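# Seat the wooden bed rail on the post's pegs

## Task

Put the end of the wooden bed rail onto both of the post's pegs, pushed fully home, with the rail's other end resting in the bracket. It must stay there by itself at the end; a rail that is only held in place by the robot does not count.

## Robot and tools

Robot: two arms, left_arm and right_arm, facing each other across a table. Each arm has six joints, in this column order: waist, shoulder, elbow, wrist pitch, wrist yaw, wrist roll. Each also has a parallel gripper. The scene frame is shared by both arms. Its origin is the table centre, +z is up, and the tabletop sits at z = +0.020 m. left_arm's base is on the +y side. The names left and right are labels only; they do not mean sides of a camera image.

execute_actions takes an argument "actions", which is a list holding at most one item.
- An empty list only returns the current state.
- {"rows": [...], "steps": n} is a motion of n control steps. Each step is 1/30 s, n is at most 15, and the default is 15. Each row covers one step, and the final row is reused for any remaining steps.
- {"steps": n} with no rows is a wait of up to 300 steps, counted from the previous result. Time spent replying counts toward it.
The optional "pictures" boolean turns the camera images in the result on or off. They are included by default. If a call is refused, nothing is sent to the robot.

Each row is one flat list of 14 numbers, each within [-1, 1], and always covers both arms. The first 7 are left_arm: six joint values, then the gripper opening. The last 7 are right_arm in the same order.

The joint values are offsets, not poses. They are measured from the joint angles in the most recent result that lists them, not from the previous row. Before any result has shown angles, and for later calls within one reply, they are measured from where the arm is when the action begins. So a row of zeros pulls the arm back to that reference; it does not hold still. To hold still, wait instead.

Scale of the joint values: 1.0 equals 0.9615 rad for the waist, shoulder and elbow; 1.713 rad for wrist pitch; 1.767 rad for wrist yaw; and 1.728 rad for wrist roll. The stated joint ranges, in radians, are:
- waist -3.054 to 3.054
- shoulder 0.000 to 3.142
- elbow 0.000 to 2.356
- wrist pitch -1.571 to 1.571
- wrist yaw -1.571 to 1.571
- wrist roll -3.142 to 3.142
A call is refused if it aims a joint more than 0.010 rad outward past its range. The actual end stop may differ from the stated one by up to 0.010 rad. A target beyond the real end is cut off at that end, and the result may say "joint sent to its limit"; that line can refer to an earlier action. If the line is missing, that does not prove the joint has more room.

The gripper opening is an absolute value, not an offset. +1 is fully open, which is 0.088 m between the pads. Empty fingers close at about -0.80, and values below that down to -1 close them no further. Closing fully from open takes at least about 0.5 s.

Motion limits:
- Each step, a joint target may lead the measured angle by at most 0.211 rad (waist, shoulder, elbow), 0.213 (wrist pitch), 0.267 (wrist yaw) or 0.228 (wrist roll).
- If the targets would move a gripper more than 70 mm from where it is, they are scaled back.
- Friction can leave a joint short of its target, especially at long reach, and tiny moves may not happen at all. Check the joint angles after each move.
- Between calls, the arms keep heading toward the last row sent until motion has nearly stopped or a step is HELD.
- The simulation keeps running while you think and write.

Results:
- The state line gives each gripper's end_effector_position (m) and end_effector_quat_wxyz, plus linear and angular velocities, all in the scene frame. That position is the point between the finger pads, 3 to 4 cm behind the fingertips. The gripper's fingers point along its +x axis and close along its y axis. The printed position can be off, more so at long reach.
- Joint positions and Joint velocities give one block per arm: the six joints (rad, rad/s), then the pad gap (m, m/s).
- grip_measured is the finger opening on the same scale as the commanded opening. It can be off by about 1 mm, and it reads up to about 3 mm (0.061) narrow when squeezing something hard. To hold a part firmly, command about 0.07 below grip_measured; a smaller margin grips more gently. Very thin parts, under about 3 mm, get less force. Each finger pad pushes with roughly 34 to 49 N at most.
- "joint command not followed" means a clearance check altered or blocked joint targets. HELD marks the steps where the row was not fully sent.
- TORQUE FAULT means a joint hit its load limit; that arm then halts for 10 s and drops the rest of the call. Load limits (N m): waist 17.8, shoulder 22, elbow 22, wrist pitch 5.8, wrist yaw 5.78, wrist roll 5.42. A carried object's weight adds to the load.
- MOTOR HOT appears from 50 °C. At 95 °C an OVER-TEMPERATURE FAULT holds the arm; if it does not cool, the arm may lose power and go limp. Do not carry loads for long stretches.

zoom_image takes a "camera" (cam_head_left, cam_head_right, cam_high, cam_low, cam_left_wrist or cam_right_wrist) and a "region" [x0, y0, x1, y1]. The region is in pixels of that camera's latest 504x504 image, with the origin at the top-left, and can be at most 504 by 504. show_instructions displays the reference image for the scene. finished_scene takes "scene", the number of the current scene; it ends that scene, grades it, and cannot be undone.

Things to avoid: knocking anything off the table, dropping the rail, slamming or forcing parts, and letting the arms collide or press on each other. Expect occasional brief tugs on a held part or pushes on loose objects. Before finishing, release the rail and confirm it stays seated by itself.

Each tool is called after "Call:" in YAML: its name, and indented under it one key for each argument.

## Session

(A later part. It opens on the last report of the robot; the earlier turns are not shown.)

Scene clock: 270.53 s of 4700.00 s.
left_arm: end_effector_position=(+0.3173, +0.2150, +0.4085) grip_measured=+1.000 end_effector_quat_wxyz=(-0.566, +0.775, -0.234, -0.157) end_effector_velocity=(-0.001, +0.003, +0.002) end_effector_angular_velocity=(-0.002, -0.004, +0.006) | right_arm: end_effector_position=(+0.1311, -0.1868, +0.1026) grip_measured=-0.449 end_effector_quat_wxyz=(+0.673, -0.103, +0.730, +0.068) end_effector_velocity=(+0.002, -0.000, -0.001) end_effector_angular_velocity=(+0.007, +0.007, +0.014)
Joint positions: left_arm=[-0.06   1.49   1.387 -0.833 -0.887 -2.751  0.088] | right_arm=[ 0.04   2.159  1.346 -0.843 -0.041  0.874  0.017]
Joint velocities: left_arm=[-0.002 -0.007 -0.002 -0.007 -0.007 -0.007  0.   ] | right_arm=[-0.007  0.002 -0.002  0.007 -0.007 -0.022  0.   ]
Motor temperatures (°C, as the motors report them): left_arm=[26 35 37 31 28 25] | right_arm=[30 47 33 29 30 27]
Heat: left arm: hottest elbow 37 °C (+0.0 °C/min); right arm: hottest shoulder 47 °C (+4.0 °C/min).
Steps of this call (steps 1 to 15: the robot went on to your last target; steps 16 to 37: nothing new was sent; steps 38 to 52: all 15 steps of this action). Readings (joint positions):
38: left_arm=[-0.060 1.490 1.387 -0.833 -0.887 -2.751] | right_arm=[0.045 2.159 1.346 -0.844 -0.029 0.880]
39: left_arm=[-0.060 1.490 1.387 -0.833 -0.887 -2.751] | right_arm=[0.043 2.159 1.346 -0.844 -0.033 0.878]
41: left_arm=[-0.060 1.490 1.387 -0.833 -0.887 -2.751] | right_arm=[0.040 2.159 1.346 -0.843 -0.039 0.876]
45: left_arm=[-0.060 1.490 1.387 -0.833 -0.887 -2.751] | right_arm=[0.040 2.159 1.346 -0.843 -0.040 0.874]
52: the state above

Call:
execute_actions:
  actions:
    - {"rows":[[-0.3,0,0,0.15,0.5,0,1,0.03,0,0,0,0,0.015,-1]],"steps":15}

Call:
execute_actions:
  actions:
    - {"steps":30}

Scene clock: 275.23 s of 4700.00 s.
left_arm: end_effector_position=(+0.1071, +0.1064, +0.4016) grip_measured=+1.000 end_effector_quat_wxyz=(-0.373, +0.601, -0.701, -0.091) end_effector_velocity=(-0.066, -0.003, +0.004) end_effector_angular_velocity=(-0.021, +0.292, -0.323) | right_arm: end_effector_position=(+0.1257, -0.1826, +0.1024) grip_measured=-0.449 end_effector_quat_wxyz=(+0.677, -0.100, +0.726, +0.065) end_effector_velocity=(-0.002, +0.002, +0.000) end_effector_angular_velocity=(+0.017, +0.018, +0.018)
Joint positions: left_arm=[-0.351  1.49   1.386 -0.581 -0.045 -2.751  0.088] | right_arm=[ 0.061  2.159  1.346 -0.836 -0.034  0.903  0.017]
Joint velocities: left_arm=[-0.002 -0.002 -0.002  0.037  0.432 -0.022  0.   ] | right_arm=[-0.002 -0.002 -0.002  0.007 -0.022 -0.022 -0.   ]
Motor temperatures (°C, as the motors report them): left_arm=[26 35 37 31 28 25] | right_arm=[30 47 33 29 30 27]
Heat: left arm: hottest elbow 37 °C (+0.0 °C/min); right arm: hottest shoulder 47 °C (+4.0 °C/min).
Steps of this call (steps 1 to 15: the robot went on to your last target; steps 16 to 90: nothing new was sent; then 1.20 s passed at rest; steps 91 to 105: all 15 steps of this action). Readings (joint positions):
91: left_arm=[-0.072 1.490 1.386 -0.809 -0.856 -2.751] | right_arm=[0.042 2.159 1.346 -0.842 -0.039 0.880]
92: left_arm=[-0.100 1.490 1.386 -0.762 -0.804 -2.751] | right_arm=[0.046 2.159 1.346 -0.841 -0.033 0.888]
94: left_arm=[-0.179 1.490 1.386 -0.694 -0.700 -2.751] | right_arm=[0.051 2.159 1.346 -0.836 -0.032 0.895]
98: left_arm=[-0.313 1.490 1.386 -0.609 -0.408 -2.751] | right_arm=[0.059 2.159 1.346 -0.836 -0.033 0.902]
105: the state above

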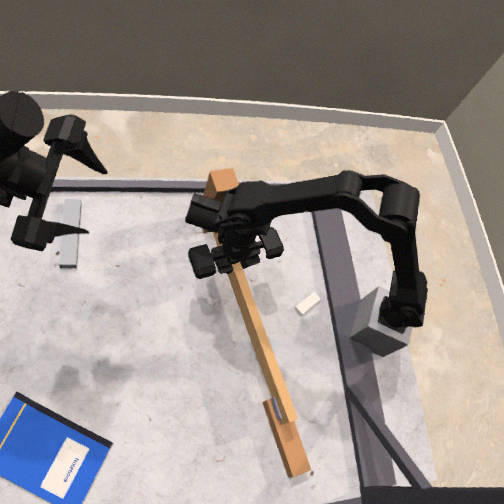

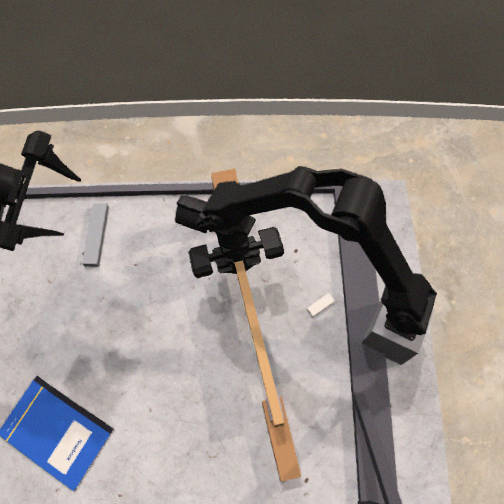

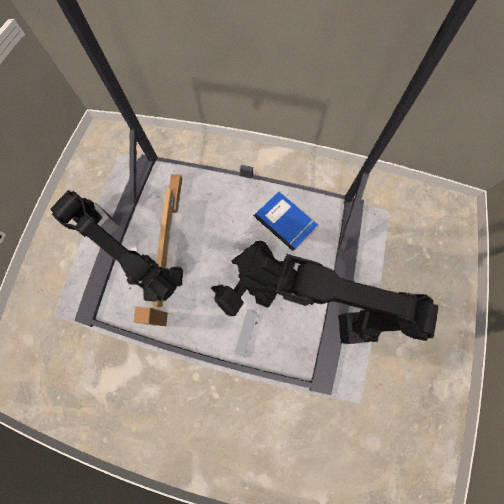

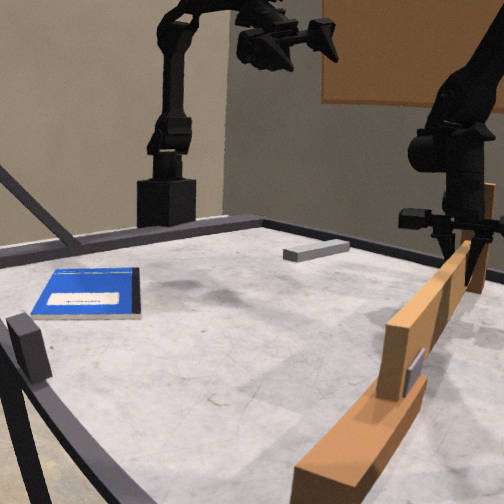

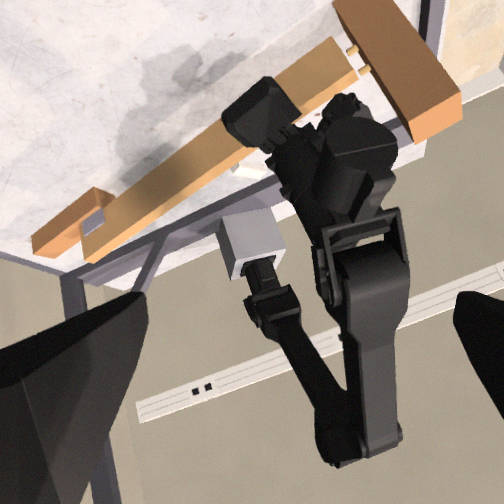

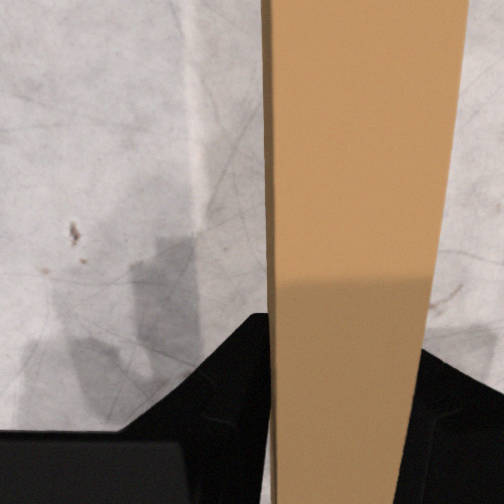

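Scene clock: 276.23 s of 4700.00 s.
left_arm: end_effector_position=(+0.1014, +0.1063, +0.4019) grip_measured=+1.000 end_effector_quat_wxyz=(-0.365, +0.590, -0.714, -0.092) end_effector_velocity=(+0.000, +0.004, -0.004) end_effector_angular_velocity=(+0.022, -0.000, +0.008) | right_arm: end_effector_position=(+0.1257, -0.1826, +0.1024) grip_measured=-0.449 end_effector_quat_wxyz=(+0.677, -0.099, +0.726, +0.065) end_effector_velocity=(+0.001, -0.002, +0.002) end_effector_angular_velocity=(-0.005, -0.005, +0.005)
Joint positions: left_arm=[-0.351  1.49   1.386 -0.579 -0.007 -2.751  0.088] | right_arm=[ 0.061  2.159  1.346 -0.836 -0.035  0.904  0.017]
Joint velocities: left_arm=[-0.002 -0.002 -0.002 -0.022 -0.007 -0.007  0.   ] | right_arm=[-0.002 -0.007 -0.002 -0.007  0.007 -0.007 -0.   ]
Motor temperatures (°C, as the motors report them): left_arm=[26 35 37 31 28 25] | right_arm=[30 47 33 29 30 27]
Heat: left arm: hottest elbow 37 °C (+0.0 °C/min); right arm: hottest shoulder 47 °C (+4.0 °C/min).
Steps of this call (steps 1 to 30: the robot went on to your last target). Readings (joint positions):
1: left_arm=[-0.351 1.490 1.386 -0.580 -0.033 -2.751] | right_arm=[0.061 2.159 1.346 -0.836 -0.035 0.903]
2: left_arm=[-0.351 1.490 1.386 -0.580 -0.025 -2.751] | right_arm=[0.061 2.159 1.346 -0.836 -0.035 0.903]
4: left_arm=[-0.351 1.490 1.386 -0.580 -0.016 -2.751] | right_arm=[0.061 2.159 1.346 -0.836 -0.035 0.904]
8: left_arm=[-0.351 1.490 1.386 -0.579 -0.009 -2.751] | right_arm=[0.061 2.159 1.346 -0.836 -0.035 0.904]
30: the state above
All arms were judged still, so your last target was given up. Only a new action makes them travel on or press farther. Fingers that are still opening or closing keep moving.

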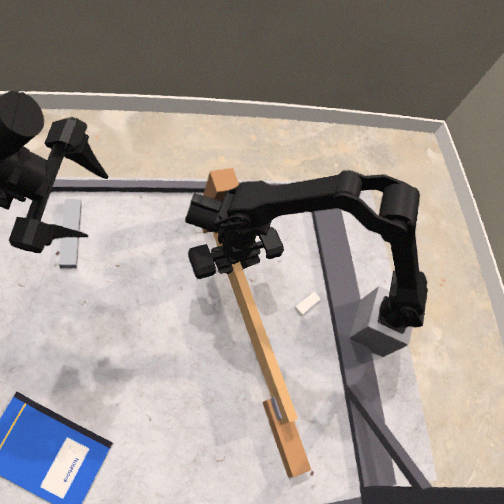

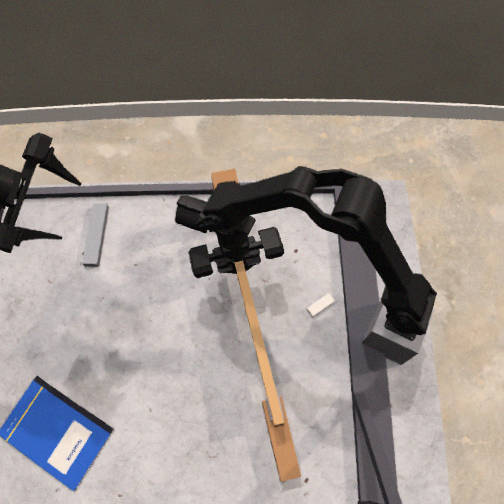

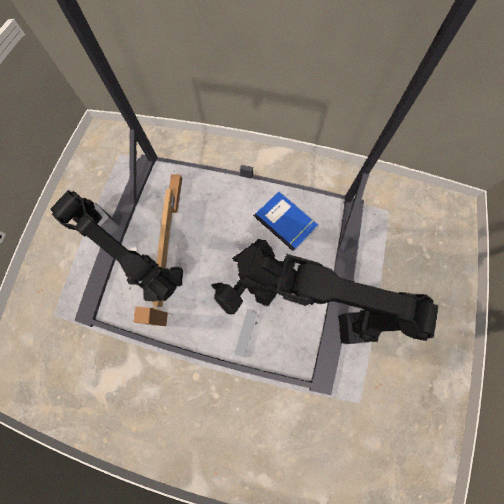

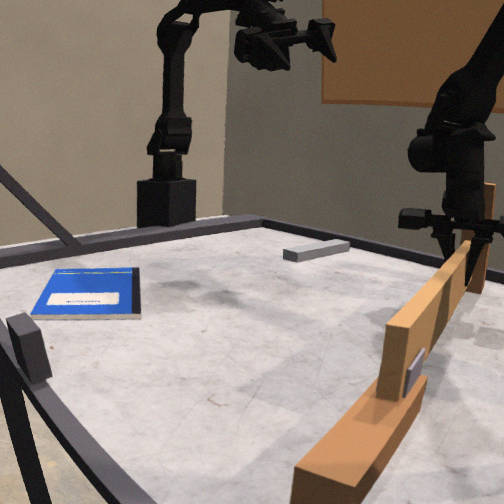

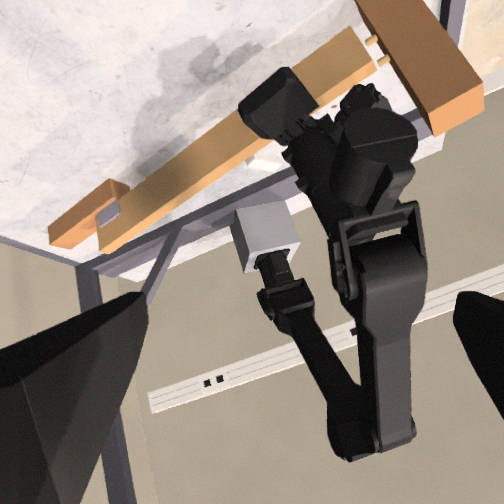

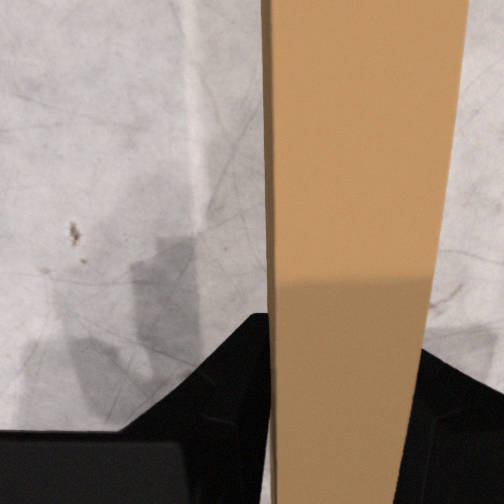

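Call:
zoom_image:
  camera: "cam_left_wrist"
  region: [320,0,420,100]

Region (320, 0, 420, 100) of cam_left_wrist's 504x504 image, scaled by 5.040, with more detail than that image has.

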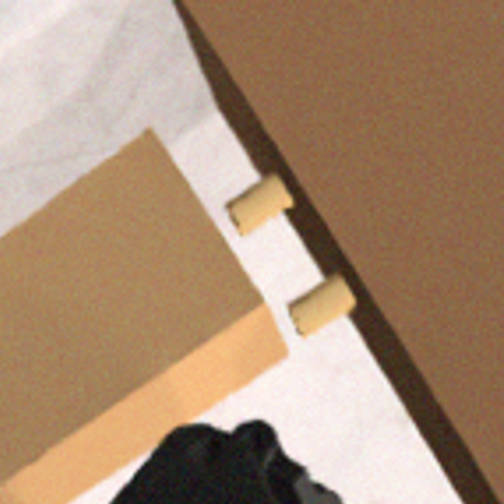

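Call:
execute_actions:
  actions:
    - {"rows":[[0,0,0,0,0,0,1,0.0,-0.03,0.035,-0.02,0.02,0.0,-1],[0,0,0,0,0,0,1,0.0,-0.03,0.035,-0.02,0.02,0.0,-1],[0,0,0,0,0,0,1,0.0,-0.03,0.035,-0.02,0.02,0.0,-1],[0,0,0,0,0,0,1,0.0,-0.03,0.035,-0.02,0.02,0.0,-1],[0,0,0,0,0,0,1,0.0,-0.03,0.035,-0.02,0.02,0.0,-1],[0,0,0,0,0,0,1,0.0,-0.03,0.035,-0.02,0.02,0.0,-1],[0,0,0,0,0,0,1,0.0,-0.03,0.035,-0.02,0.02,0.0,-1],[0,0,0,0,0,0,1,-0.05,-0.03,0.035,-0.02,0.02,-0.025,-1]],"steps":15}

Call:
zoom_image:
  camera: "cam_left_wrist"
  region: [320,0,420,100]

Scene clock: 285.37 s of 4700.00 s.
left_arm: end_effector_position=(+0.1014, +0.1063, +0.4019) grip_measured=+1.000 end_effector_quat_wxyz=(-0.365, +0.590, -0.714, -0.092) end_effector_velocity=(+0.000, +0.002, -0.001) end_effector_angular_velocity=(+0.008, +0.012, +0.017) | right_arm: end_effector_position=(+0.1316, -0.1856, +0.1069) grip_measured=-0.449 end_effector_quat_wxyz=(+0.675, -0.104, +0.727, +0.063) end_effector_velocity=(-0.003, -0.001, +0.001) end_effector_angular_velocity=(+0.005, +0.025, +0.032)
Joint positions: left_arm=[-0.351  1.49   1.386 -0.579 -0.007 -2.751  0.088] | right_arm=[ 0.044  2.156  1.362 -0.865 -0.031  0.884  0.017]
Joint velocities: left_arm=[-0.002 -0.002 -0.002 -0.007 -0.007 -0.022  0.   ] | right_arm=[-0.002 -0.002 -0.002 -0.007 -0.022 -0.037 -0.001]
Motor temperatures (°C, as the motors report them): left_arm=[26 35 38 32 28 25] | right_arm=[29 47 33 29 29 27]
Heat: left arm: hottest elbow 38 °C (+1.0 °C/min); right arm: hottest shoulder 47 °C (+4.1 °C/min).
Steps of this call (steps 1 to 90: nothing new was sent; then 5.63 s passed at rest; steps 91 to 105: all 15 steps of this action). Readings (joint positions):
91: left_arm=[-0.351 1.490 1.386 -0.579 -0.007 -2.751] | right_arm=[0.061 2.159 1.350 -0.843 -0.031 0.905]
92: left_arm=[-0.351 1.490 1.386 -0.579 -0.007 -2.751] | right_arm=[0.061 2.159 1.353 -0.851 -0.026 0.907]
94: left_arm=[-0.351 1.490 1.386 -0.579 -0.007 -2.751] | right_arm=[0.061 2.158 1.358 -0.858 -0.017 0.910]
98: left_arm=[-0.351 1.490 1.386 -0.579 -0.007 -2.751] | right_arm=[0.059 2.156 1.362 -0.864 -0.014 0.905]
105: the state above

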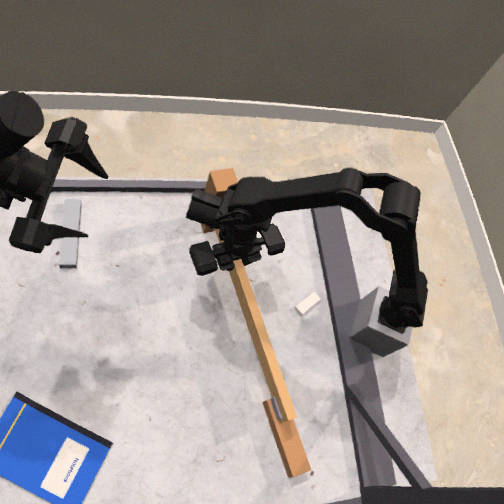

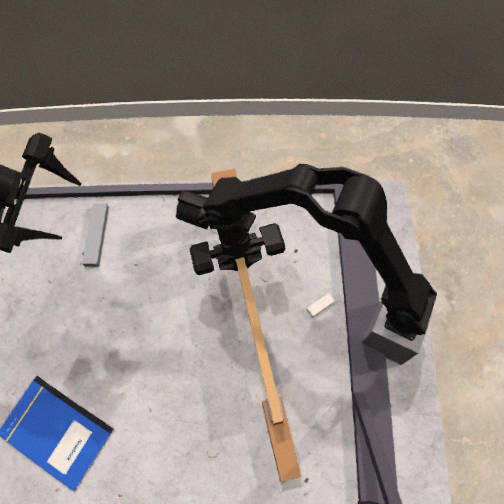

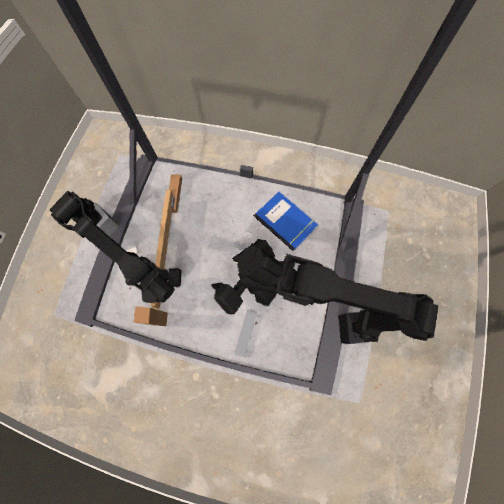

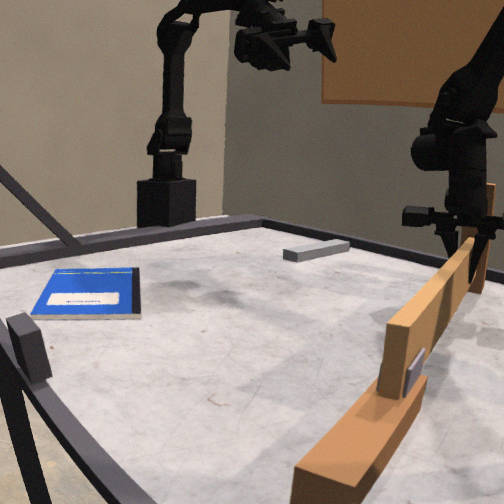

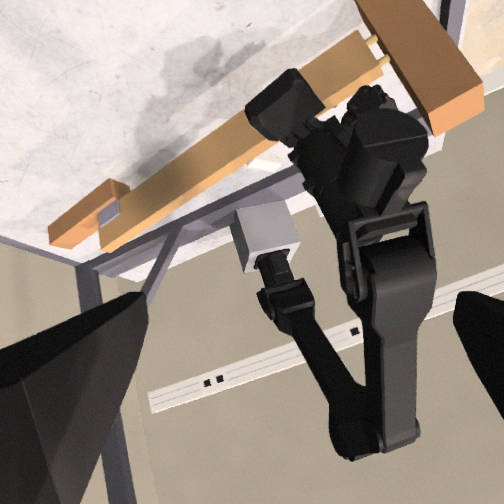

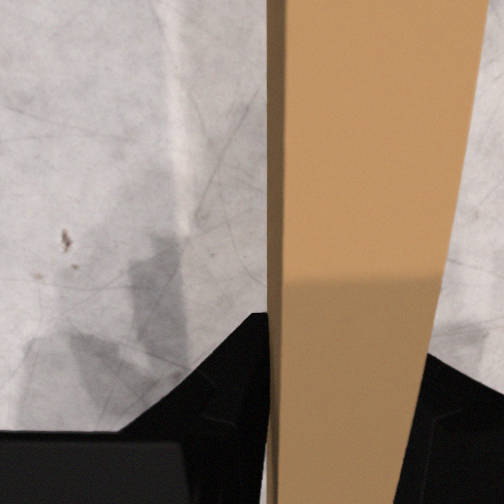

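Region (320, 0, 420, 100) of cam_left_wrist's 504x504 image, scaled by 5.040, with more detail than that image has.

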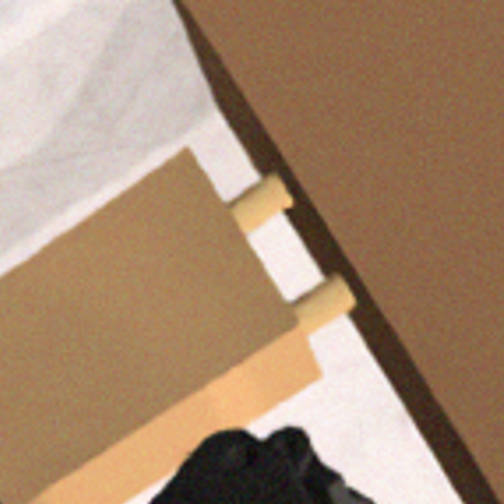

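Call:
execute_actions:
  actions:
    - {"rows":[[0,0,0,0,0,0,1,0.02,0.0,0.03,-0.01,0.02,0.01,-1],[0,0,0,0,0,0,1,0.02,0.0,0.03,-0.01,0.02,0.01,-1],[0,0,0,0,0,0,1,0.02,0.0,0.03,-0.01,0.02,0.01,-1],[0,0,0,0,0,0,1,0.02,0.0,0.03,-0.01,0.02,0.01,-1],[0,0,0,0,0,0,1,0.02,0.0,0.03,-0.01,0.02,0.01,-1],[0,0,0,0,0,0,1,0.02,0.0,0.03,-0.01,0.02,0.01,-1],[0,0,0,0,0,0,1,-0.04,0.0,0.03,-0.01,0.02,-0.02,-1]],"steps":15}
  pictures: false

Scene clock: 290.87 s of 4700.00 s.
left_arm: end_effector_position=(+0.1014, +0.1063, +0.4019) grip_measured=+1.000 end_effector_quat_wxyz=(-0.365, +0.590, -0.714, -0.092) end_effector_velocity=(-0.002, +0.002, +0.003) end_effector_angular_velocity=(-0.002, +0.001, +0.003) | right_arm: end_effector_position=(+0.1317, -0.1839, +0.1097) grip_measured=-0.449 end_effector_quat_wxyz=(+0.674, -0.107, +0.728, +0.066) end_effector_velocity=(-0.001, -0.001, +0.002) end_effector_angular_velocity=(+0.001, +0.008, +0.004)
Joint positions: left_arm=[-0.351  1.49   1.386 -0.579 -0.007 -2.751  0.088] | right_arm=[ 0.045  2.156  1.375 -0.879 -0.033  0.876  0.017]
Joint velocities: left_arm=[-0.007 -0.007  0.002 -0.007 -0.007 -0.007  0.   ] | right_arm=[-0.002 -0.007 -0.002 -0.007 -0.007 -0.007  0.   ]
Motor temperatures (°C, as the motors report them): left_arm=[26 35 38 33 27 25] | right_arm=[29 49 33 29 29 27]
Heat: left arm: hottest elbow 38 °C (+1.0 °C/min); right arm: hottest shoulder 49 °C (+6.1 °C/min).
Steps of this call (steps 1 to 15: the robot went on to your last target; steps 16 to 90: nothing new was sent; then 2.00 s passed at rest; steps 91 to 105: all 15 steps of this action). Readings (joint positions):
91: left_arm=[-0.351 1.490 1.386 -0.579 -0.007 -2.751] | right_arm=[0.048 2.156 1.364 -0.867 -0.027 0.888]
92: left_arm=[-0.351 1.490 1.386 -0.579 -0.007 -2.751] | right_arm=[0.053 2.156 1.366 -0.870 -0.017 0.895]
94: left_arm=[-0.351 1.490 1.386 -0.579 -0.007 -2.751] | right_arm=[0.059 2.156 1.371 -0.873 -0.010 0.902]
98: left_arm=[-0.351 1.490 1.386 -0.579 -0.007 -2.751] | right_arm=[0.052 2.156 1.375 -0.878 -0.020 0.892]
105: the state above

Call:
execute_actions:
  actions:
    - {"rows":[[0,0,0,0,0,0,1,0.03,0.03,0.035,0.01,0.02,0.015,-1],[0,0,0,0,0,0,1,0.03,0.03,0.035,0.01,0.02,0.015,-1],[0,0,0,0,0,0,1,0.03,0.03,0.035,0.01,0.02,0.015,-1],[0,0,0,0,0,0,1,0.03,0.03,0.035,0.01,0.02,0.015,-1],[0,0,0,0,0,0,1,0.03,0.03,0.035,0.01,0.02,0.015,-1],[0,0,0,0,0,0,1,0.03,0.03,0.035,0.01,0.02,0.015,-1],[0,0,0,0,0,0,1,-0.04,0.03,0.035,0.01,0.02,-0.02,-1]],"steps":15}

Call:
zoom_image:
  camera: "cam_left_wrist"
  region: [320,0,420,100]

Scene clock: 295.53 s of 4700.00 s.
left_arm: end_effector_position=(+0.1014, +0.1063, +0.4019) grip_measured=+1.000 end_effector_quat_wxyz=(-0.365, +0.590, -0.714, -0.092) end_effector_velocity=(+0.000, +0.002, -0.001) end_effector_angular_velocity=(+0.007, +0.001, +0.008) | right_arm: end_effector_position=(+0.1316, -0.1826, +0.1079) grip_measured=-0.449 end_effector_quat_wxyz=(+0.672, -0.110, +0.729, +0.069) end_effector_velocity=(-0.004, -0.007, -0.002) end_effector_angular_velocity=(-0.016, +0.036, +0.027)
Joint positions: left_arm=[-0.351  1.49   1.386 -0.579 -0.007 -2.751  0.088] | right_arm=[ 0.045  2.166  1.383 -0.88  -0.037  0.868  0.017]
Joint velocities: left_arm=[-0.002 -0.002 -0.002 -0.007 -0.007 -0.007  0.   ] | right_arm=[-0.007  0.002 -0.007 -0.022 -0.022 -0.037 -0.   ]
Motor temperatures (°C, as the motors report them): left_arm=[26 35 38 33 27 25] | right_arm=[29 48 34 29 29 27]
Heat: left arm: hottest elbow 38 °C (+1.0 °C/min); right arm: hottest shoulder 48 °C (+5.0 °C/min).
Steps of this call (steps 1 to 15: the robot went on to your last target; steps 16 to 90: nothing new was sent; then 1.17 s passed at rest; steps 91 to 105: all 15 steps of this action). Readings (joint positions):
91: left_arm=[-0.351 1.490 1.386 -0.579 -0.007 -2.751] | right_arm=[0.049 2.159 1.377 -0.880 -0.028 0.882]
92: left_arm=[-0.351 1.490 1.386 -0.579 -0.007 -2.751] | right_arm=[0.055 2.162 1.379 -0.880 -0.016 0.890]
94: left_arm=[-0.351 1.490 1.386 -0.579 -0.007 -2.751] | right_arm=[0.063 2.165 1.382 -0.880 -0.004 0.900]
98: left_arm=[-0.351 1.490 1.386 -0.579 -0.007 -2.751] | right_arm=[0.052 2.166 1.382 -0.880 -0.023 0.887]
105: the state above

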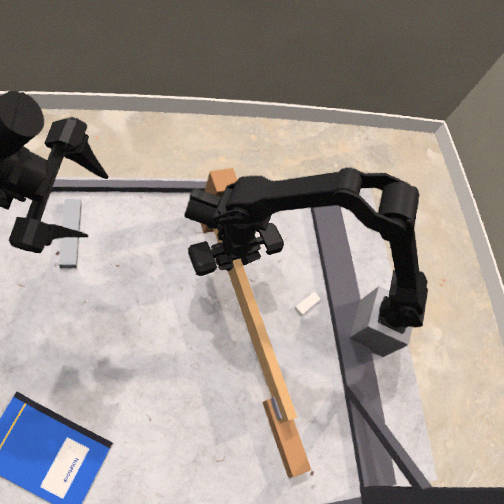

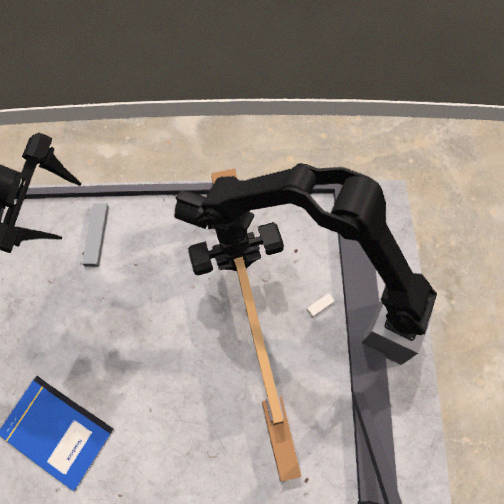

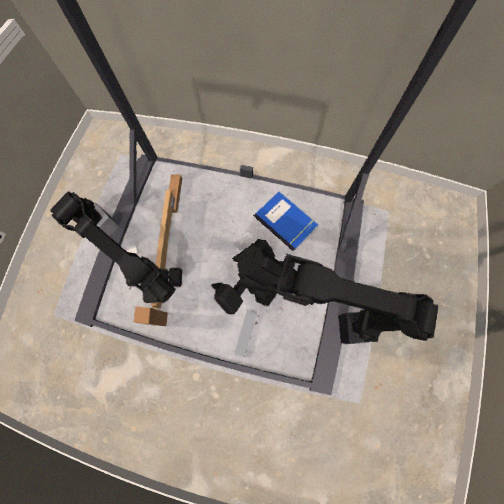

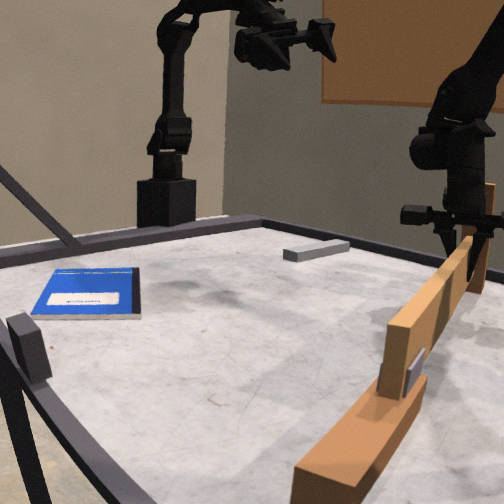

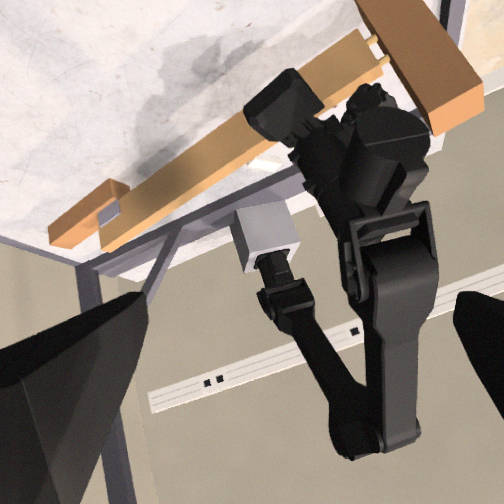

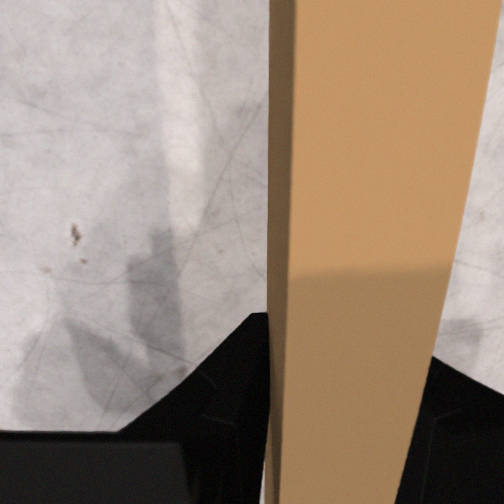

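Region (320, 0, 420, 100) of cam_left_wrist's 504x504 image, scaled by 5.040, with more detail than that image has.

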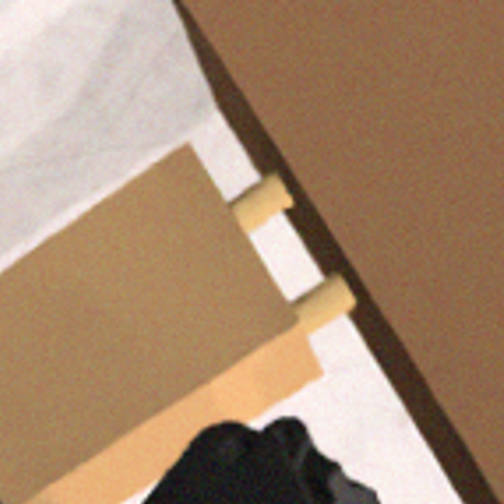

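Call:
execute_actions:
  actions:
    - {"rows":[[0,0,0,0,0,0,1,0.03,-0.03,0.03,-0.015,0.02,0.015,-1],[0,0,0,0,0,0,1,0.03,-0.03,0.03,-0.015,0.02,0.015,-1],[0,0,0,0,0,0,1,0.03,-0.03,0.03,-0.015,0.02,0.015,-1],[0,0,0,0,0,0,1,0.03,-0.03,0.03,-0.015,0.02,0.015,-1],[0,0,0,0,0,0,1,0.03,-0.03,0.03,-0.015,0.02,0.015,-1],[0,0,0,0,0,0,1,0.03,-0.03,0.03,-0.015,0.02,0.015,-1],[0,0,0,0,0,0,1,-0.04,-0.03,0.03,-0.015,0.02,-0.02,-1]],"steps":15}
  pictures: false

Scene clock: 301.27 s of 4700.00 s.
left_arm: end_effector_position=(+0.1014, +0.1063, +0.4019) grip_measured=+1.000 end_effector_quat_wxyz=(-0.365, +0.590, -0.714, -0.092) end_effector_velocity=(+0.000, +0.003, -0.001) end_effector_angular_velocity=(+0.007, +0.001, +0.008) | right_arm: end_effector_position=(+0.1320, -0.1835, +0.1106) grip_measured=-0.449 end_effector_quat_wxyz=(+0.670, -0.113, +0.731, +0.067) end_effector_velocity=(-0.002, -0.002, -0.001) end_effector_angular_velocity=(+0.000, +0.027, +0.012)
Joint positions: left_arm=[-0.351  1.49   1.386 -0.579 -0.007 -2.751  0.088] | right_arm=[ 0.043  2.166  1.394 -0.9   -0.037  0.863  0.017]
Joint velocities: left_arm=[-0.002 -0.007 -0.007 -0.007 -0.007 -0.007  0.   ] | right_arm=[-0.007  0.002 -0.002 -0.007 -0.022 -0.022 -0.   ]
Motor temperatures (°C, as the motors report them): left_arm=[26 35 38 33 27 25] | right_arm=[30 48 34 29 29 27]
Heat: left arm: hottest elbow 38 °C (+1.0 °C/min); right arm: hottest shoulder 48 °C (+4.0 °C/min).
Steps of this call (steps 1 to 15: the robot went on to your last target; steps 16 to 90: nothing new was sent; then 2.23 s passed at rest; steps 91 to 105: all 15 steps of this action). Readings (joint positions):
91: left_arm=[-0.351 1.490 1.386 -0.579 -0.007 -2.751] | right_arm=[0.049 2.166 1.384 -0.883 -0.032 0.875]
92: left_arm=[-0.351 1.490 1.386 -0.579 -0.007 -2.751] | right_arm=[0.056 2.166 1.387 -0.886 -0.018 0.884]
94: left_arm=[-0.351 1.490 1.386 -0.579 -0.007 -2.751] | right_arm=[0.063 2.166 1.390 -0.888 -0.009 0.893]
98: left_arm=[-0.351 1.490 1.386 -0.579 -0.007 -2.751] | right_arm=[0.051 2.166 1.394 -0.900 -0.021 0.882]
105: the state above

Call:
execute_actions:
  actions:
    - {"rows":[[0,0,0,0,0,0,1,0.04,0,0,0,0.03,0.05,-1],[0,0,0,0,0,0,1,0.04,0,0,0,0.03,0.05,-1],[0,0,0,0,0,0,1,0.04,0,0,0,0.03,0.05,-1],[0,0,0,0,0,0,1,0.04,0,0,0,0.03,0.05,-1],[0,0,0,0,0,0,1,0.04,0,0,0,0.03,0.05,-1],[0,0,0,0,0,0,1,0.04,0,0,0,0.03,0.05,-1],[0,0,0,0,0,0,1,-0.04,0,0,0,0.03,0.03,-1]],"steps":15}
  pictures: false

Scene clock: 305.80 s of 4700.00 s.
left_arm: end_effector_position=(+0.1014, +0.1063, +0.4019) grip_measured=+1.000 end_effector_quat_wxyz=(-0.365, +0.590, -0.714, -0.092) end_effector_velocity=(-0.002, +0.001, -0.003) end_effector_angular_velocity=(+0.002, -0.001, -0.013) | right_arm: end_effector_position=(+0.1322, -0.1840, +0.1106) grip_measured=-0.449 end_effector_quat_wxyz=(+0.676, -0.098, +0.729, +0.045) end_effector_velocity=(+0.003, -0.007, +0.002) end_effector_angular_velocity=(-0.023, -0.011, +0.017)
Joint positions: left_arm=[-0.351  1.49   1.386 -0.579 -0.007 -2.751  0.088] | right_arm=[ 0.047  2.166  1.394 -0.902 -0.025  0.921  0.017]
Joint velocities: left_arm=[-0.002 -0.002 -0.012  0.007  0.007  0.007  0.   ] | right_arm=[-0.007 -0.007 -0.002 -0.022  0.022 -0.022 -0.   ]
Motor temperatures (°C, as the motors report them): left_arm=[26 36 38 33 27 25] | right_arm=[30 49 35 29 30 27]
Heat: left arm: hottest elbow 38 °C (+1.0 °C/min); right arm: hottest shoulder 49 °C (+4.0 °C/min).
Steps of this call (steps 1 to 15: the robot went on to your last target; steps 16 to 90: nothing new was sent; then 1.03 s passed at rest; steps 91 to 105: all 15 steps of this action). Readings (joint positions):
91: left_arm=[-0.351 1.490 1.386 -0.579 -0.007 -2.751] | right_arm=[0.048 2.166 1.394 -0.900 -0.030 0.886]
92: left_arm=[-0.351 1.490 1.386 -0.579 -0.007 -2.751] | right_arm=[0.057 2.166 1.394 -0.900 -0.012 0.905]
94: left_arm=[-0.351 1.490 1.386 -0.579 -0.007 -2.751] | right_arm=[0.067 2.166 1.394 -0.899 0.006 0.925]
98: left_arm=[-0.351 1.490 1.386 -0.579 -0.007 -2.751] | right_arm=[0.056 2.166 1.394 -0.900 -0.012 0.929]
105: the state above

Call:
execute_actions:
  actions:
    - {"rows":[[0,0,0,0,0,0,1,-0.05,0.01,0.01,0,0.01,0,-1]],"steps":15}
  pictures: false

Scene clock: 307.60 s of 4700.00 s.
left_arm: end_effector_position=(+0.1014, +0.1063, +0.4019) grip_measured=+1.000 end_effector_quat_wxyz=(-0.365, +0.590, -0.714, -0.092) end_effector_velocity=(-0.000, +0.001, -0.003) end_effector_angular_velocity=(+0.012, -0.002, -0.008) | right_arm: end_effector_position=(+0.1336, -0.1844, +0.1104) grip_measured=-0.449 end_effector_quat_wxyz=(+0.672, -0.091, +0.734, +0.045) end_effector_velocity=(-0.002, -0.003, -0.000) end_effector_angular_velocity=(-0.008, +0.011, -0.010)
Joint positions: left_arm=[-0.351  1.49   1.386 -0.579 -0.007 -2.751  0.088] | right_arm=[ 0.037  2.167  1.394 -0.901 -0.04   0.92   0.017]
Joint velocities: left_arm=[ 0.002  0.002 -0.002 -0.007  0.007  0.007  0.   ] | right_arm=[-0.002 -0.002 -0.007 -0.007 -0.007  0.007 -0.   ]
Motor temperatures (°C, as the motors report them): left_arm=[26 36 38 34 27 25] | right_arm=[30 49 34 29 30 27]
Heat: left arm: hottest elbow 38 °C (+1.0 °C/min); right arm: hottest shoulder 49 °C (+4.1 °C/min).
Steps of this call (steps 1 to 15: the robot went on to your last target; steps 16 to 39: nothing new was sent; steps 40 to 54: all 15 steps of this action). Readings (joint positions):
40: left_arm=[-0.351 1.490 1.386 -0.579 -0.007 -2.751] | right_arm=[0.046 2.166 1.394 -0.902 -0.029 0.921]
41: left_arm=[-0.351 1.490 1.386 -0.579 -0.007 -2.751] | right_arm=[0.043 2.166 1.394 -0.903 -0.033 0.921]
43: left_arm=[-0.351 1.490 1.386 -0.579 -0.007 -2.751] | right_arm=[0.039 2.167 1.394 -0.902 -0.037 0.920]
47: left_arm=[-0.351 1.490 1.386 -0.579 -0.007 -2.751] | right_arm=[0.037 2.167 1.394 -0.901 -0.040 0.920]
54: the state above

Call:
execute_actions:
  actions:
    - {"rows":[[0,0,0,0,0,0,1,0.01,0.0,-0.02,0.01,0.02,0,-1],[0,0,0,0,0,0,1,0.01,0.0,-0.02,0.01,0.02,0,-1],[0,0,0,0,0,0,1,0.01,0.0,-0.02,0.01,0.02,0,-1],[0,0,0,0,0,0,1,0.01,0.0,-0.02,0.01,0.02,0,-1],[0,0,0,0,0,0,1,0.01,0.0,-0.02,0.01,0.02,0,-1],[0,0,0,0,0,0,1,-0.04,0.0,-0.02,0.01,0.02,0,-1]],"steps":15}

Call:
zoom_image:
  camera: "cam_left_wrist"
  region: [320,0,420,100]

Scene clock: 311.63 s of 4700.00 s.
left_arm: end_effector_position=(+0.1014, +0.1063, +0.4019) grip_measured=+1.000 end_effector_quat_wxyz=(-0.365, +0.590, -0.714, -0.092) end_effector_velocity=(+0.000, -0.001, +0.003) end_effector_angular_velocity=(-0.012, +0.002, +0.008) | right_arm: end_effector_position=(+0.1331, -0.1852, +0.1087) grip_measured=-0.449 end_effector_quat_wxyz=(+0.672, -0.092, +0.733, +0.045) end_effector_velocity=(-0.003, -0.001, +0.001) end_effector_angular_velocity=(+0.004, +0.023, +0.003)
Joint positions: left_arm=[-0.351  1.49   1.386 -0.579 -0.007 -2.751  0.088] | right_arm=[ 0.038  2.167  1.386 -0.893 -0.038  0.919  0.017]
Joint velocities: left_arm=[-0.002 -0.002  0.002  0.007 -0.007 -0.007  0.   ] | right_arm=[-0.002 -0.002 -0.002 -0.007 -0.022 -0.007 -0.   ]
Motor temperatures (°C, as the motors report them): left_arm=[26 36 38 34 27 25] | right_arm=[30 48 34 29 30 27]
Heat: left arm: hottest elbow 38 °C (+1.0 °C/min); right arm: hottest shoulder 48 °C (+1.0 °C/min).
Steps of this call (steps 1 to 15: the robot went on to your last target; steps 16 to 90: nothing new was sent; then 0.53 s passed at rest; steps 91 to 105: all 15 steps of this action). Readings (joint positions):
91: left_arm=[-0.351 1.490 1.386 -0.579 -0.007 -2.751] | right_arm=[0.040 2.167 1.392 -0.899 -0.036 0.920]
92: left_arm=[-0.351 1.490 1.386 -0.579 -0.007 -2.751] | right_arm=[0.044 2.167 1.390 -0.897 -0.028 0.920]
94: left_arm=[-0.351 1.490 1.386 -0.579 -0.007 -2.751] | right_arm=[0.048 2.167 1.389 -0.895 -0.021 0.920]
98: left_arm=[-0.351 1.490 1.386 -0.579 -0.007 -2.751] | right_arm=[0.038 2.167 1.387 -0.894 -0.037 0.919]
105: the state above

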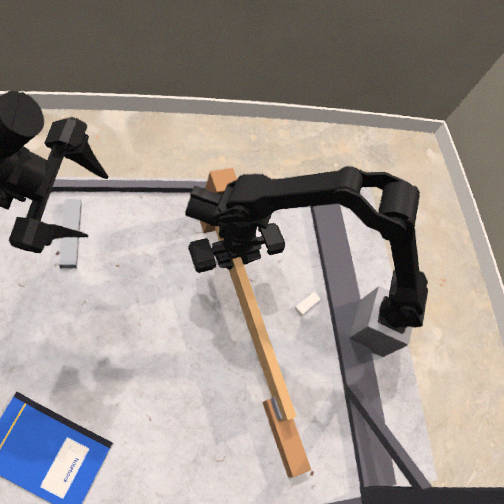

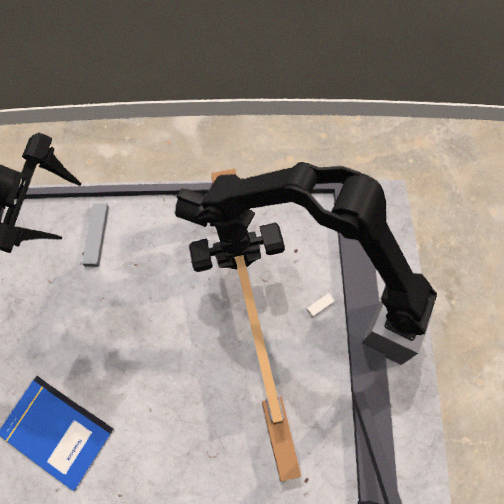

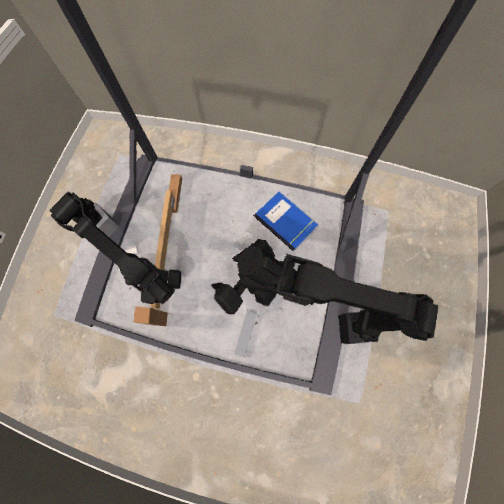

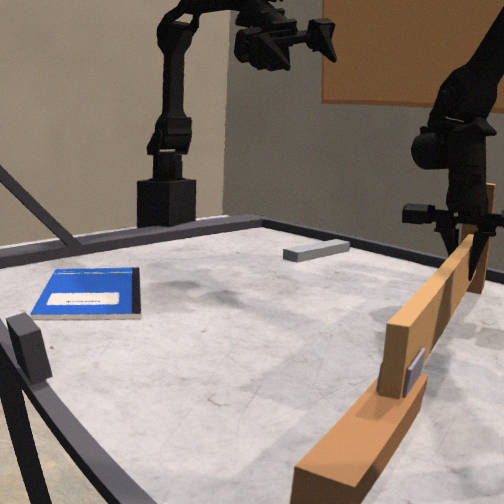

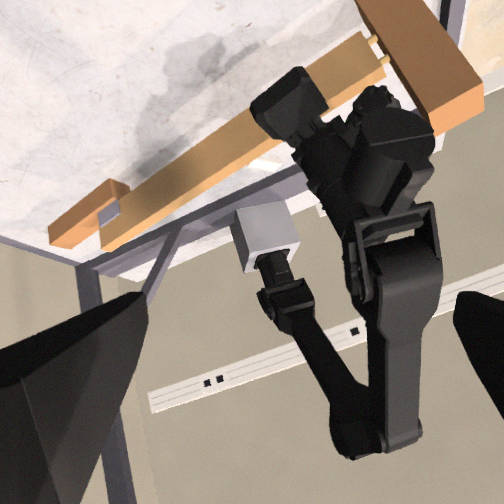

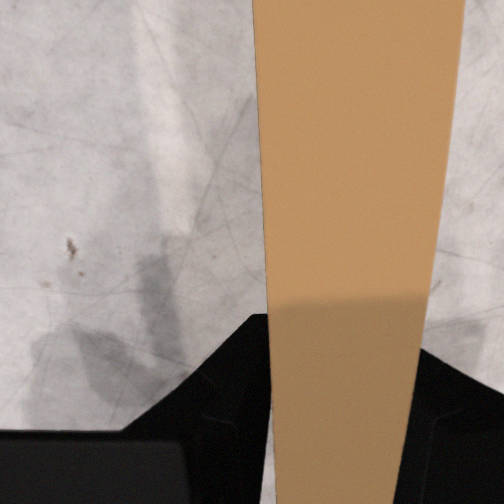

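Region (320, 0, 420, 100) of cam_left_wrist's 504x504 image, scaled by 5.040, with more detail than that image has.

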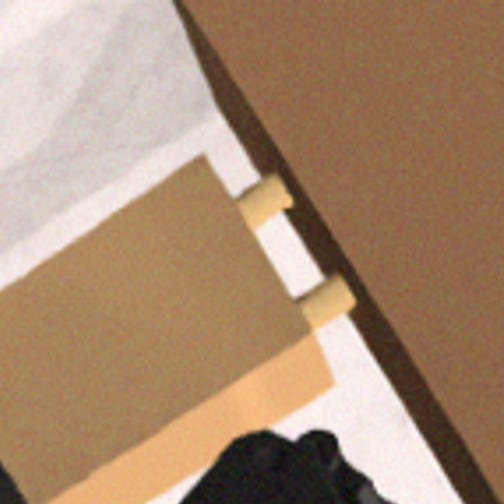

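Call:
execute_actions:
  actions:
    - {"rows":[[0,0,0,0,0,0,1,0.02,0.03,0.0,0.01,0.02,0,-1],[0,0,0,0,0,0,1,0.02,0.03,0.0,0.01,0.02,0,-1],[0,0,0,0,0,0,1,0.02,0.03,0.0,0.01,0.02,0,-1],[0,0,0,0,0,0,1,0.02,0.03,0.0,0.01,0.02,0,-1],[0,0,0,0,0,0,1,0.02,0.03,0.0,0.01,0.02,0,-1],[0,0,0,0,0,0,1,-0.04,0.03,0.0,0.01,0.02,0,-1]],"steps":15}
  pictures: false

Scene clock: 315.20 s of 4700.00 s.
left_arm: end_effector_position=(+0.1014, +0.1063, +0.4019) grip_measured=+1.000 end_effector_quat_wxyz=(-0.365, +0.590, -0.714, -0.092) end_effector_velocity=(+0.000, +0.004, -0.006) end_effector_angular_velocity=(+0.027, -0.000, +0.008) | right_arm: end_effector_position=(+0.1334, -0.1850, +0.1082) grip_measured=-0.449 end_effector_quat_wxyz=(+0.672, -0.092, +0.733, +0.045) end_effector_velocity=(-0.001, -0.002, +0.001) end_effector_angular_velocity=(-0.002, +0.011, +0.019)
Joint positions: left_arm=[-0.351  1.49   1.386 -0.579 -0.007 -2.751  0.088] | right_arm=[ 0.038  2.168  1.386 -0.891 -0.038  0.918  0.017]
Joint velocities: left_arm=[-0.002 -0.002 -0.007 -0.022 -0.007 -0.007  0.   ] | right_arm=[-0.002 -0.002 -0.002 -0.007 -0.007 -0.022 -0.   ]
Motor temperatures (°C, as the motors report them): left_arm=[26 36 38 34 27 25] | right_arm=[30 48 34 29 30 27]
Heat: left arm: hottest elbow 38 °C (+1.0 °C/min); right arm: hottest shoulder 48 °C (+0.0 °C/min).
Steps of this call (steps 1 to 15: the robot went on to your last target; steps 16 to 90: nothing new was sent; then 0.07 s passed at rest; steps 91 to 105: all 15 steps of this action). Readings (joint positions):
91: left_arm=[-0.351 1.490 1.386 -0.579 -0.007 -2.751] | right_arm=[0.041 2.167 1.386 -0.892 -0.034 0.919]
92: left_arm=[-0.351 1.490 1.386 -0.579 -0.007 -2.751] | right_arm=[0.046 2.167 1.386 -0.891 -0.023 0.919]
94: left_arm=[-0.351 1.490 1.386 -0.579 -0.007 -2.751] | right_arm=[0.051 2.167 1.386 -0.891 -0.015 0.919]
98: left_arm=[-0.351 1.490 1.386 -0.579 -0.007 -2.751] | right_arm=[0.038 2.167 1.386 -0.891 -0.037 0.919]
105: the state above

Call:
execute_actions:
  actions:
    - {"rows":[[0,0,0,0,0,0,1,0.012,0.0,0.02,-0.005,0.02,0,-1],[0,0,0,0,0,0,1,0.012,0.0,0.02,-0.005,0.02,0,-1],[0,0,0,0,0,0,1,0.012,0.0,0.02,-0.005,0.02,0,-1],[0,0,0,0,0,0,1,0.012,0.0,0.02,-0.005,0.02,0,-1],[0,0,0,0,0,0,1,0.012,0.0,0.02,-0.005,0.02,0,-1],[0,0,0,0,0,0,1,-0.04,0.0,0.02,-0.005,0.02,0,-1]],"steps":15}
  pictures: false

Scene clock: 320.47 s of 4700.00 s.
left_arm: end_effector_position=(+0.1014, +0.1063, +0.4019) grip_measured=+1.000 end_effector_quat_wxyz=(-0.365, +0.590, -0.714, -0.092) end_effector_velocity=(+0.000, +0.002, -0.001) end_effector_angular_velocity=(+0.007, +0.001, +0.008) | right_arm: end_effector_position=(+0.1334, -0.1847, +0.1094) grip_measured=-0.449 end_effector_quat_wxyz=(+0.672, -0.093, +0.733, +0.045) end_effector_velocity=(+0.002, +0.001, +0.002) end_effector_angular_velocity=(+0.016, +0.003, +0.014)
Joint positions: left_arm=[-0.351  1.49   1.386 -0.579 -0.007 -2.751  0.088] | right_arm=[ 0.038  2.168  1.391 -0.897 -0.037  0.918  0.017]
Joint velocities: left_arm=[-0.002 -0.002 -0.002 -0.007 -0.007 -0.007  0.   ] | right_arm=[-0.007 -0.007 -0.002  0.007 -0.007 -0.022 -0.   ]
Motor temperatures (°C, as the motors report them): left_arm=[26 36 38 34 27 25] | right_arm=[30 47 34 29 30 27]
Heat: left arm: hottest elbow 38 °C (+1.0 °C/min); right arm: hottest shoulder 47 °C (+0.0 °C/min).
Steps of this call (steps 1 to 15: the robot went on to your last target; steps 16 to 90: nothing new was sent; then 1.77 s passed at rest; steps 91 to 105: all 15 steps of this action). Readings (joint positions):
91: left_arm=[-0.351 1.490 1.386 -0.579 -0.007 -2.751] | right_arm=[0.041 2.168 1.387 -0.892 -0.034 0.918]
92: left_arm=[-0.351 1.490 1.386 -0.579 -0.007 -2.751] | right_arm=[0.045 2.168 1.388 -0.894 -0.026 0.918]
94: left_arm=[-0.351 1.490 1.386 -0.579 -0.007 -2.751] | right_arm=[0.049 2.168 1.390 -0.895 -0.019 0.918]
98: left_arm=[-0.351 1.490 1.386 -0.579 -0.007 -2.751] | right_arm=[0.039 2.168 1.391 -0.897 -0.036 0.918]
105: the state above

Lateral nudge: −y first.

Call:
execute_actions:
  actions:
    - {"rows":[[0,0,0,0,0,0,1,0.012,0.0,0.0,0.015,0.02,0,-1],[0,0,0,0,0,0,1,0.012,0.0,0.0,0.015,0.02,0,-1],[0,0,0,0,0,0,1,0.012,0.0,0.0,0.015,0.02,0,-1],[0,0,0,0,0,0,1,0.012,0.0,0.0,0.015,0.02,0,-1],[0,0,0,0,0,0,1,0.012,0.0,0.0,0.015,0.02,0,-1],[0,0,0,0,0,0,1,-0.04,0.0,0.0,0.015,0.02,0,-1]],"steps":15}
  pictures: false

Scene clock: 323.97 s of 4700.00 s.
left_arm: end_effector_position=(+0.1014, +0.1063, +0.4019) grip_measured=+1.000 end_effector_quat_wxyz=(-0.365, +0.590, -0.714, -0.092) end_effector_velocity=(+0.002, +0.002, -0.001) end_effector_angular_velocity=(+0.006, -0.020, +0.010) | right_arm: end_effector_position=(+0.1337, -0.1841, +0.1093) grip_measured=-0.449 end_effector_quat_wxyz=(+0.673, -0.093, +0.732, +0.046) end_effector_velocity=(-0.001, -0.002, +0.001) end_effector_angular_velocity=(-0.001, +0.012, +0.033)
Joint positions: left_arm=[-0.351  1.49   1.386 -0.579 -0.007 -2.751  0.088] | right_arm=[ 0.038  2.168  1.391 -0.895 -0.037  0.918  0.017]
Joint velocities: left_arm=[-0.002 -0.002 -0.002 -0.007 -0.022  0.007  0.   ] | right_arm=[-0.002 -0.002 -0.002 -0.007 -0.007 -0.037 -0.   ]
Motor temperatures (°C, as the motors report them): left_arm=[26 36 38 34 27 25] | right_arm=[30 47 34 29 30 27]
Heat: left arm: hottest elbow 38 °C (+1.0 °C/min); right arm: hottest shoulder 47 °C (+0.0 °C/min).
Steps of this call (steps 1 to 15: the robot went on to your last target; steps 16 to 90: nothing new was sent; steps 91 to 105: all 15 steps of this action). Readings (joint positions):
91: left_arm=[-0.351 1.490 1.386 -0.579 -0.007 -2.751] | right_arm=[0.041 2.168 1.391 -0.897 -0.034 0.918]
92: left_arm=[-0.351 1.490 1.386 -0.579 -0.007 -2.751] | right_arm=[0.045 2.168 1.391 -0.896 -0.025 0.918]
94: left_arm=[-0.351 1.490 1.386 -0.579 -0.007 -2.751] | right_arm=[0.049 2.168 1.391 -0.895 -0.018 0.918]
98: left_arm=[-0.351 1.490 1.386 -0.579 -0.007 -2.751] | right_arm=[0.039 2.168 1.391 -0.895 -0.035 0.918]
105: the state above

Call:
execute_actions:
  actions:
    - {"rows":[[0,0,0,0,0,0,1,0.012,0.0,0.0,-0.04,0.02,0,-1],[0,0,0,0,0,0,1,0.012,0.0,0.0,-0.04,0.02,0,-1],[0,0,0,0,0,0,1,0.012,0.0,0.0,-0.04,0.02,0,-1],[0,0,0,0,0,0,1,0.012,0.0,0.0,-0.04,0.02,0,-1],[0,0,0,0,0,0,1,0.012,0.0,0.0,-0.04,0.02,0,-1],[0,0,0,0,0,0,1,-0.04,0.0,0.0,-0.04,0.02,0,-1]],"steps":15}
  pictures: false

Scene clock: 327.87 s of 4700.00 s.
left_arm: end_effector_position=(+0.1014, +0.1063, +0.4019) grip_measured=+1.000 end_effector_quat_wxyz=(-0.365, +0.590, -0.714, -0.092) end_effector_velocity=(+0.002, +0.002, -0.004) end_effector_angular_velocity=(+0.022, -0.000, +0.013) | right_arm: end_effector_position=(+0.1330, -0.1853, +0.1105) grip_measured=-0.450 end_effector_quat_wxyz=(+0.670, -0.096, +0.735, +0.042) end_effector_velocity=(+0.000, -0.003, -0.001) end_effector_angular_velocity=(-0.007, +0.013, -0.001)
Joint positions: left_arm=[-0.351  1.49   1.386 -0.579 -0.007 -2.751  0.088] | right_arm=[ 0.038  2.17   1.399 -0.912 -0.037  0.918  0.017]
Joint velocities: left_arm=[ 0.002  0.002  0.002 -0.022 -0.007 -0.007  0.   ] | right_arm=[-0.007  0.002 -0.002 -0.007 -0.007 -0.007 -0.   ]
Motor temperatures (°C, as the motors report them): left_arm=[26 36 38 34 27 25] | right_arm=[30 47 34 30 30 27]
Heat: left arm: hottest elbow 38 °C (+1.0 °C/min); right arm: hottest shoulder 47 °C (+0.0 °C/min).
Steps of this call (steps 1 to 15: the robot went on to your last target; steps 16 to 90: nothing new was sent; then 0.40 s passed at rest; steps 91 to 105: all 15 steps of this action). Readings (joint positions):
91: left_arm=[-0.351 1.490 1.386 -0.579 -0.007 -2.751] | right_arm=[0.041 2.168 1.391 -0.899 -0.033 0.918]
92: left_arm=[-0.351 1.490 1.386 -0.579 -0.007 -2.751] | right_arm=[0.046 2.168 1.391 -0.900 -0.025 0.918]
94: left_arm=[-0.351 1.490 1.386 -0.579 -0.007 -2.751] | right_arm=[0.049 2.168 1.393 -0.905 -0.019 0.918]
98: left_arm=[-0.351 1.490 1.386 -0.579 -0.007 -2.751] | right_arm=[0.039 2.169 1.397 -0.910 -0.036 0.918]
105: the state above


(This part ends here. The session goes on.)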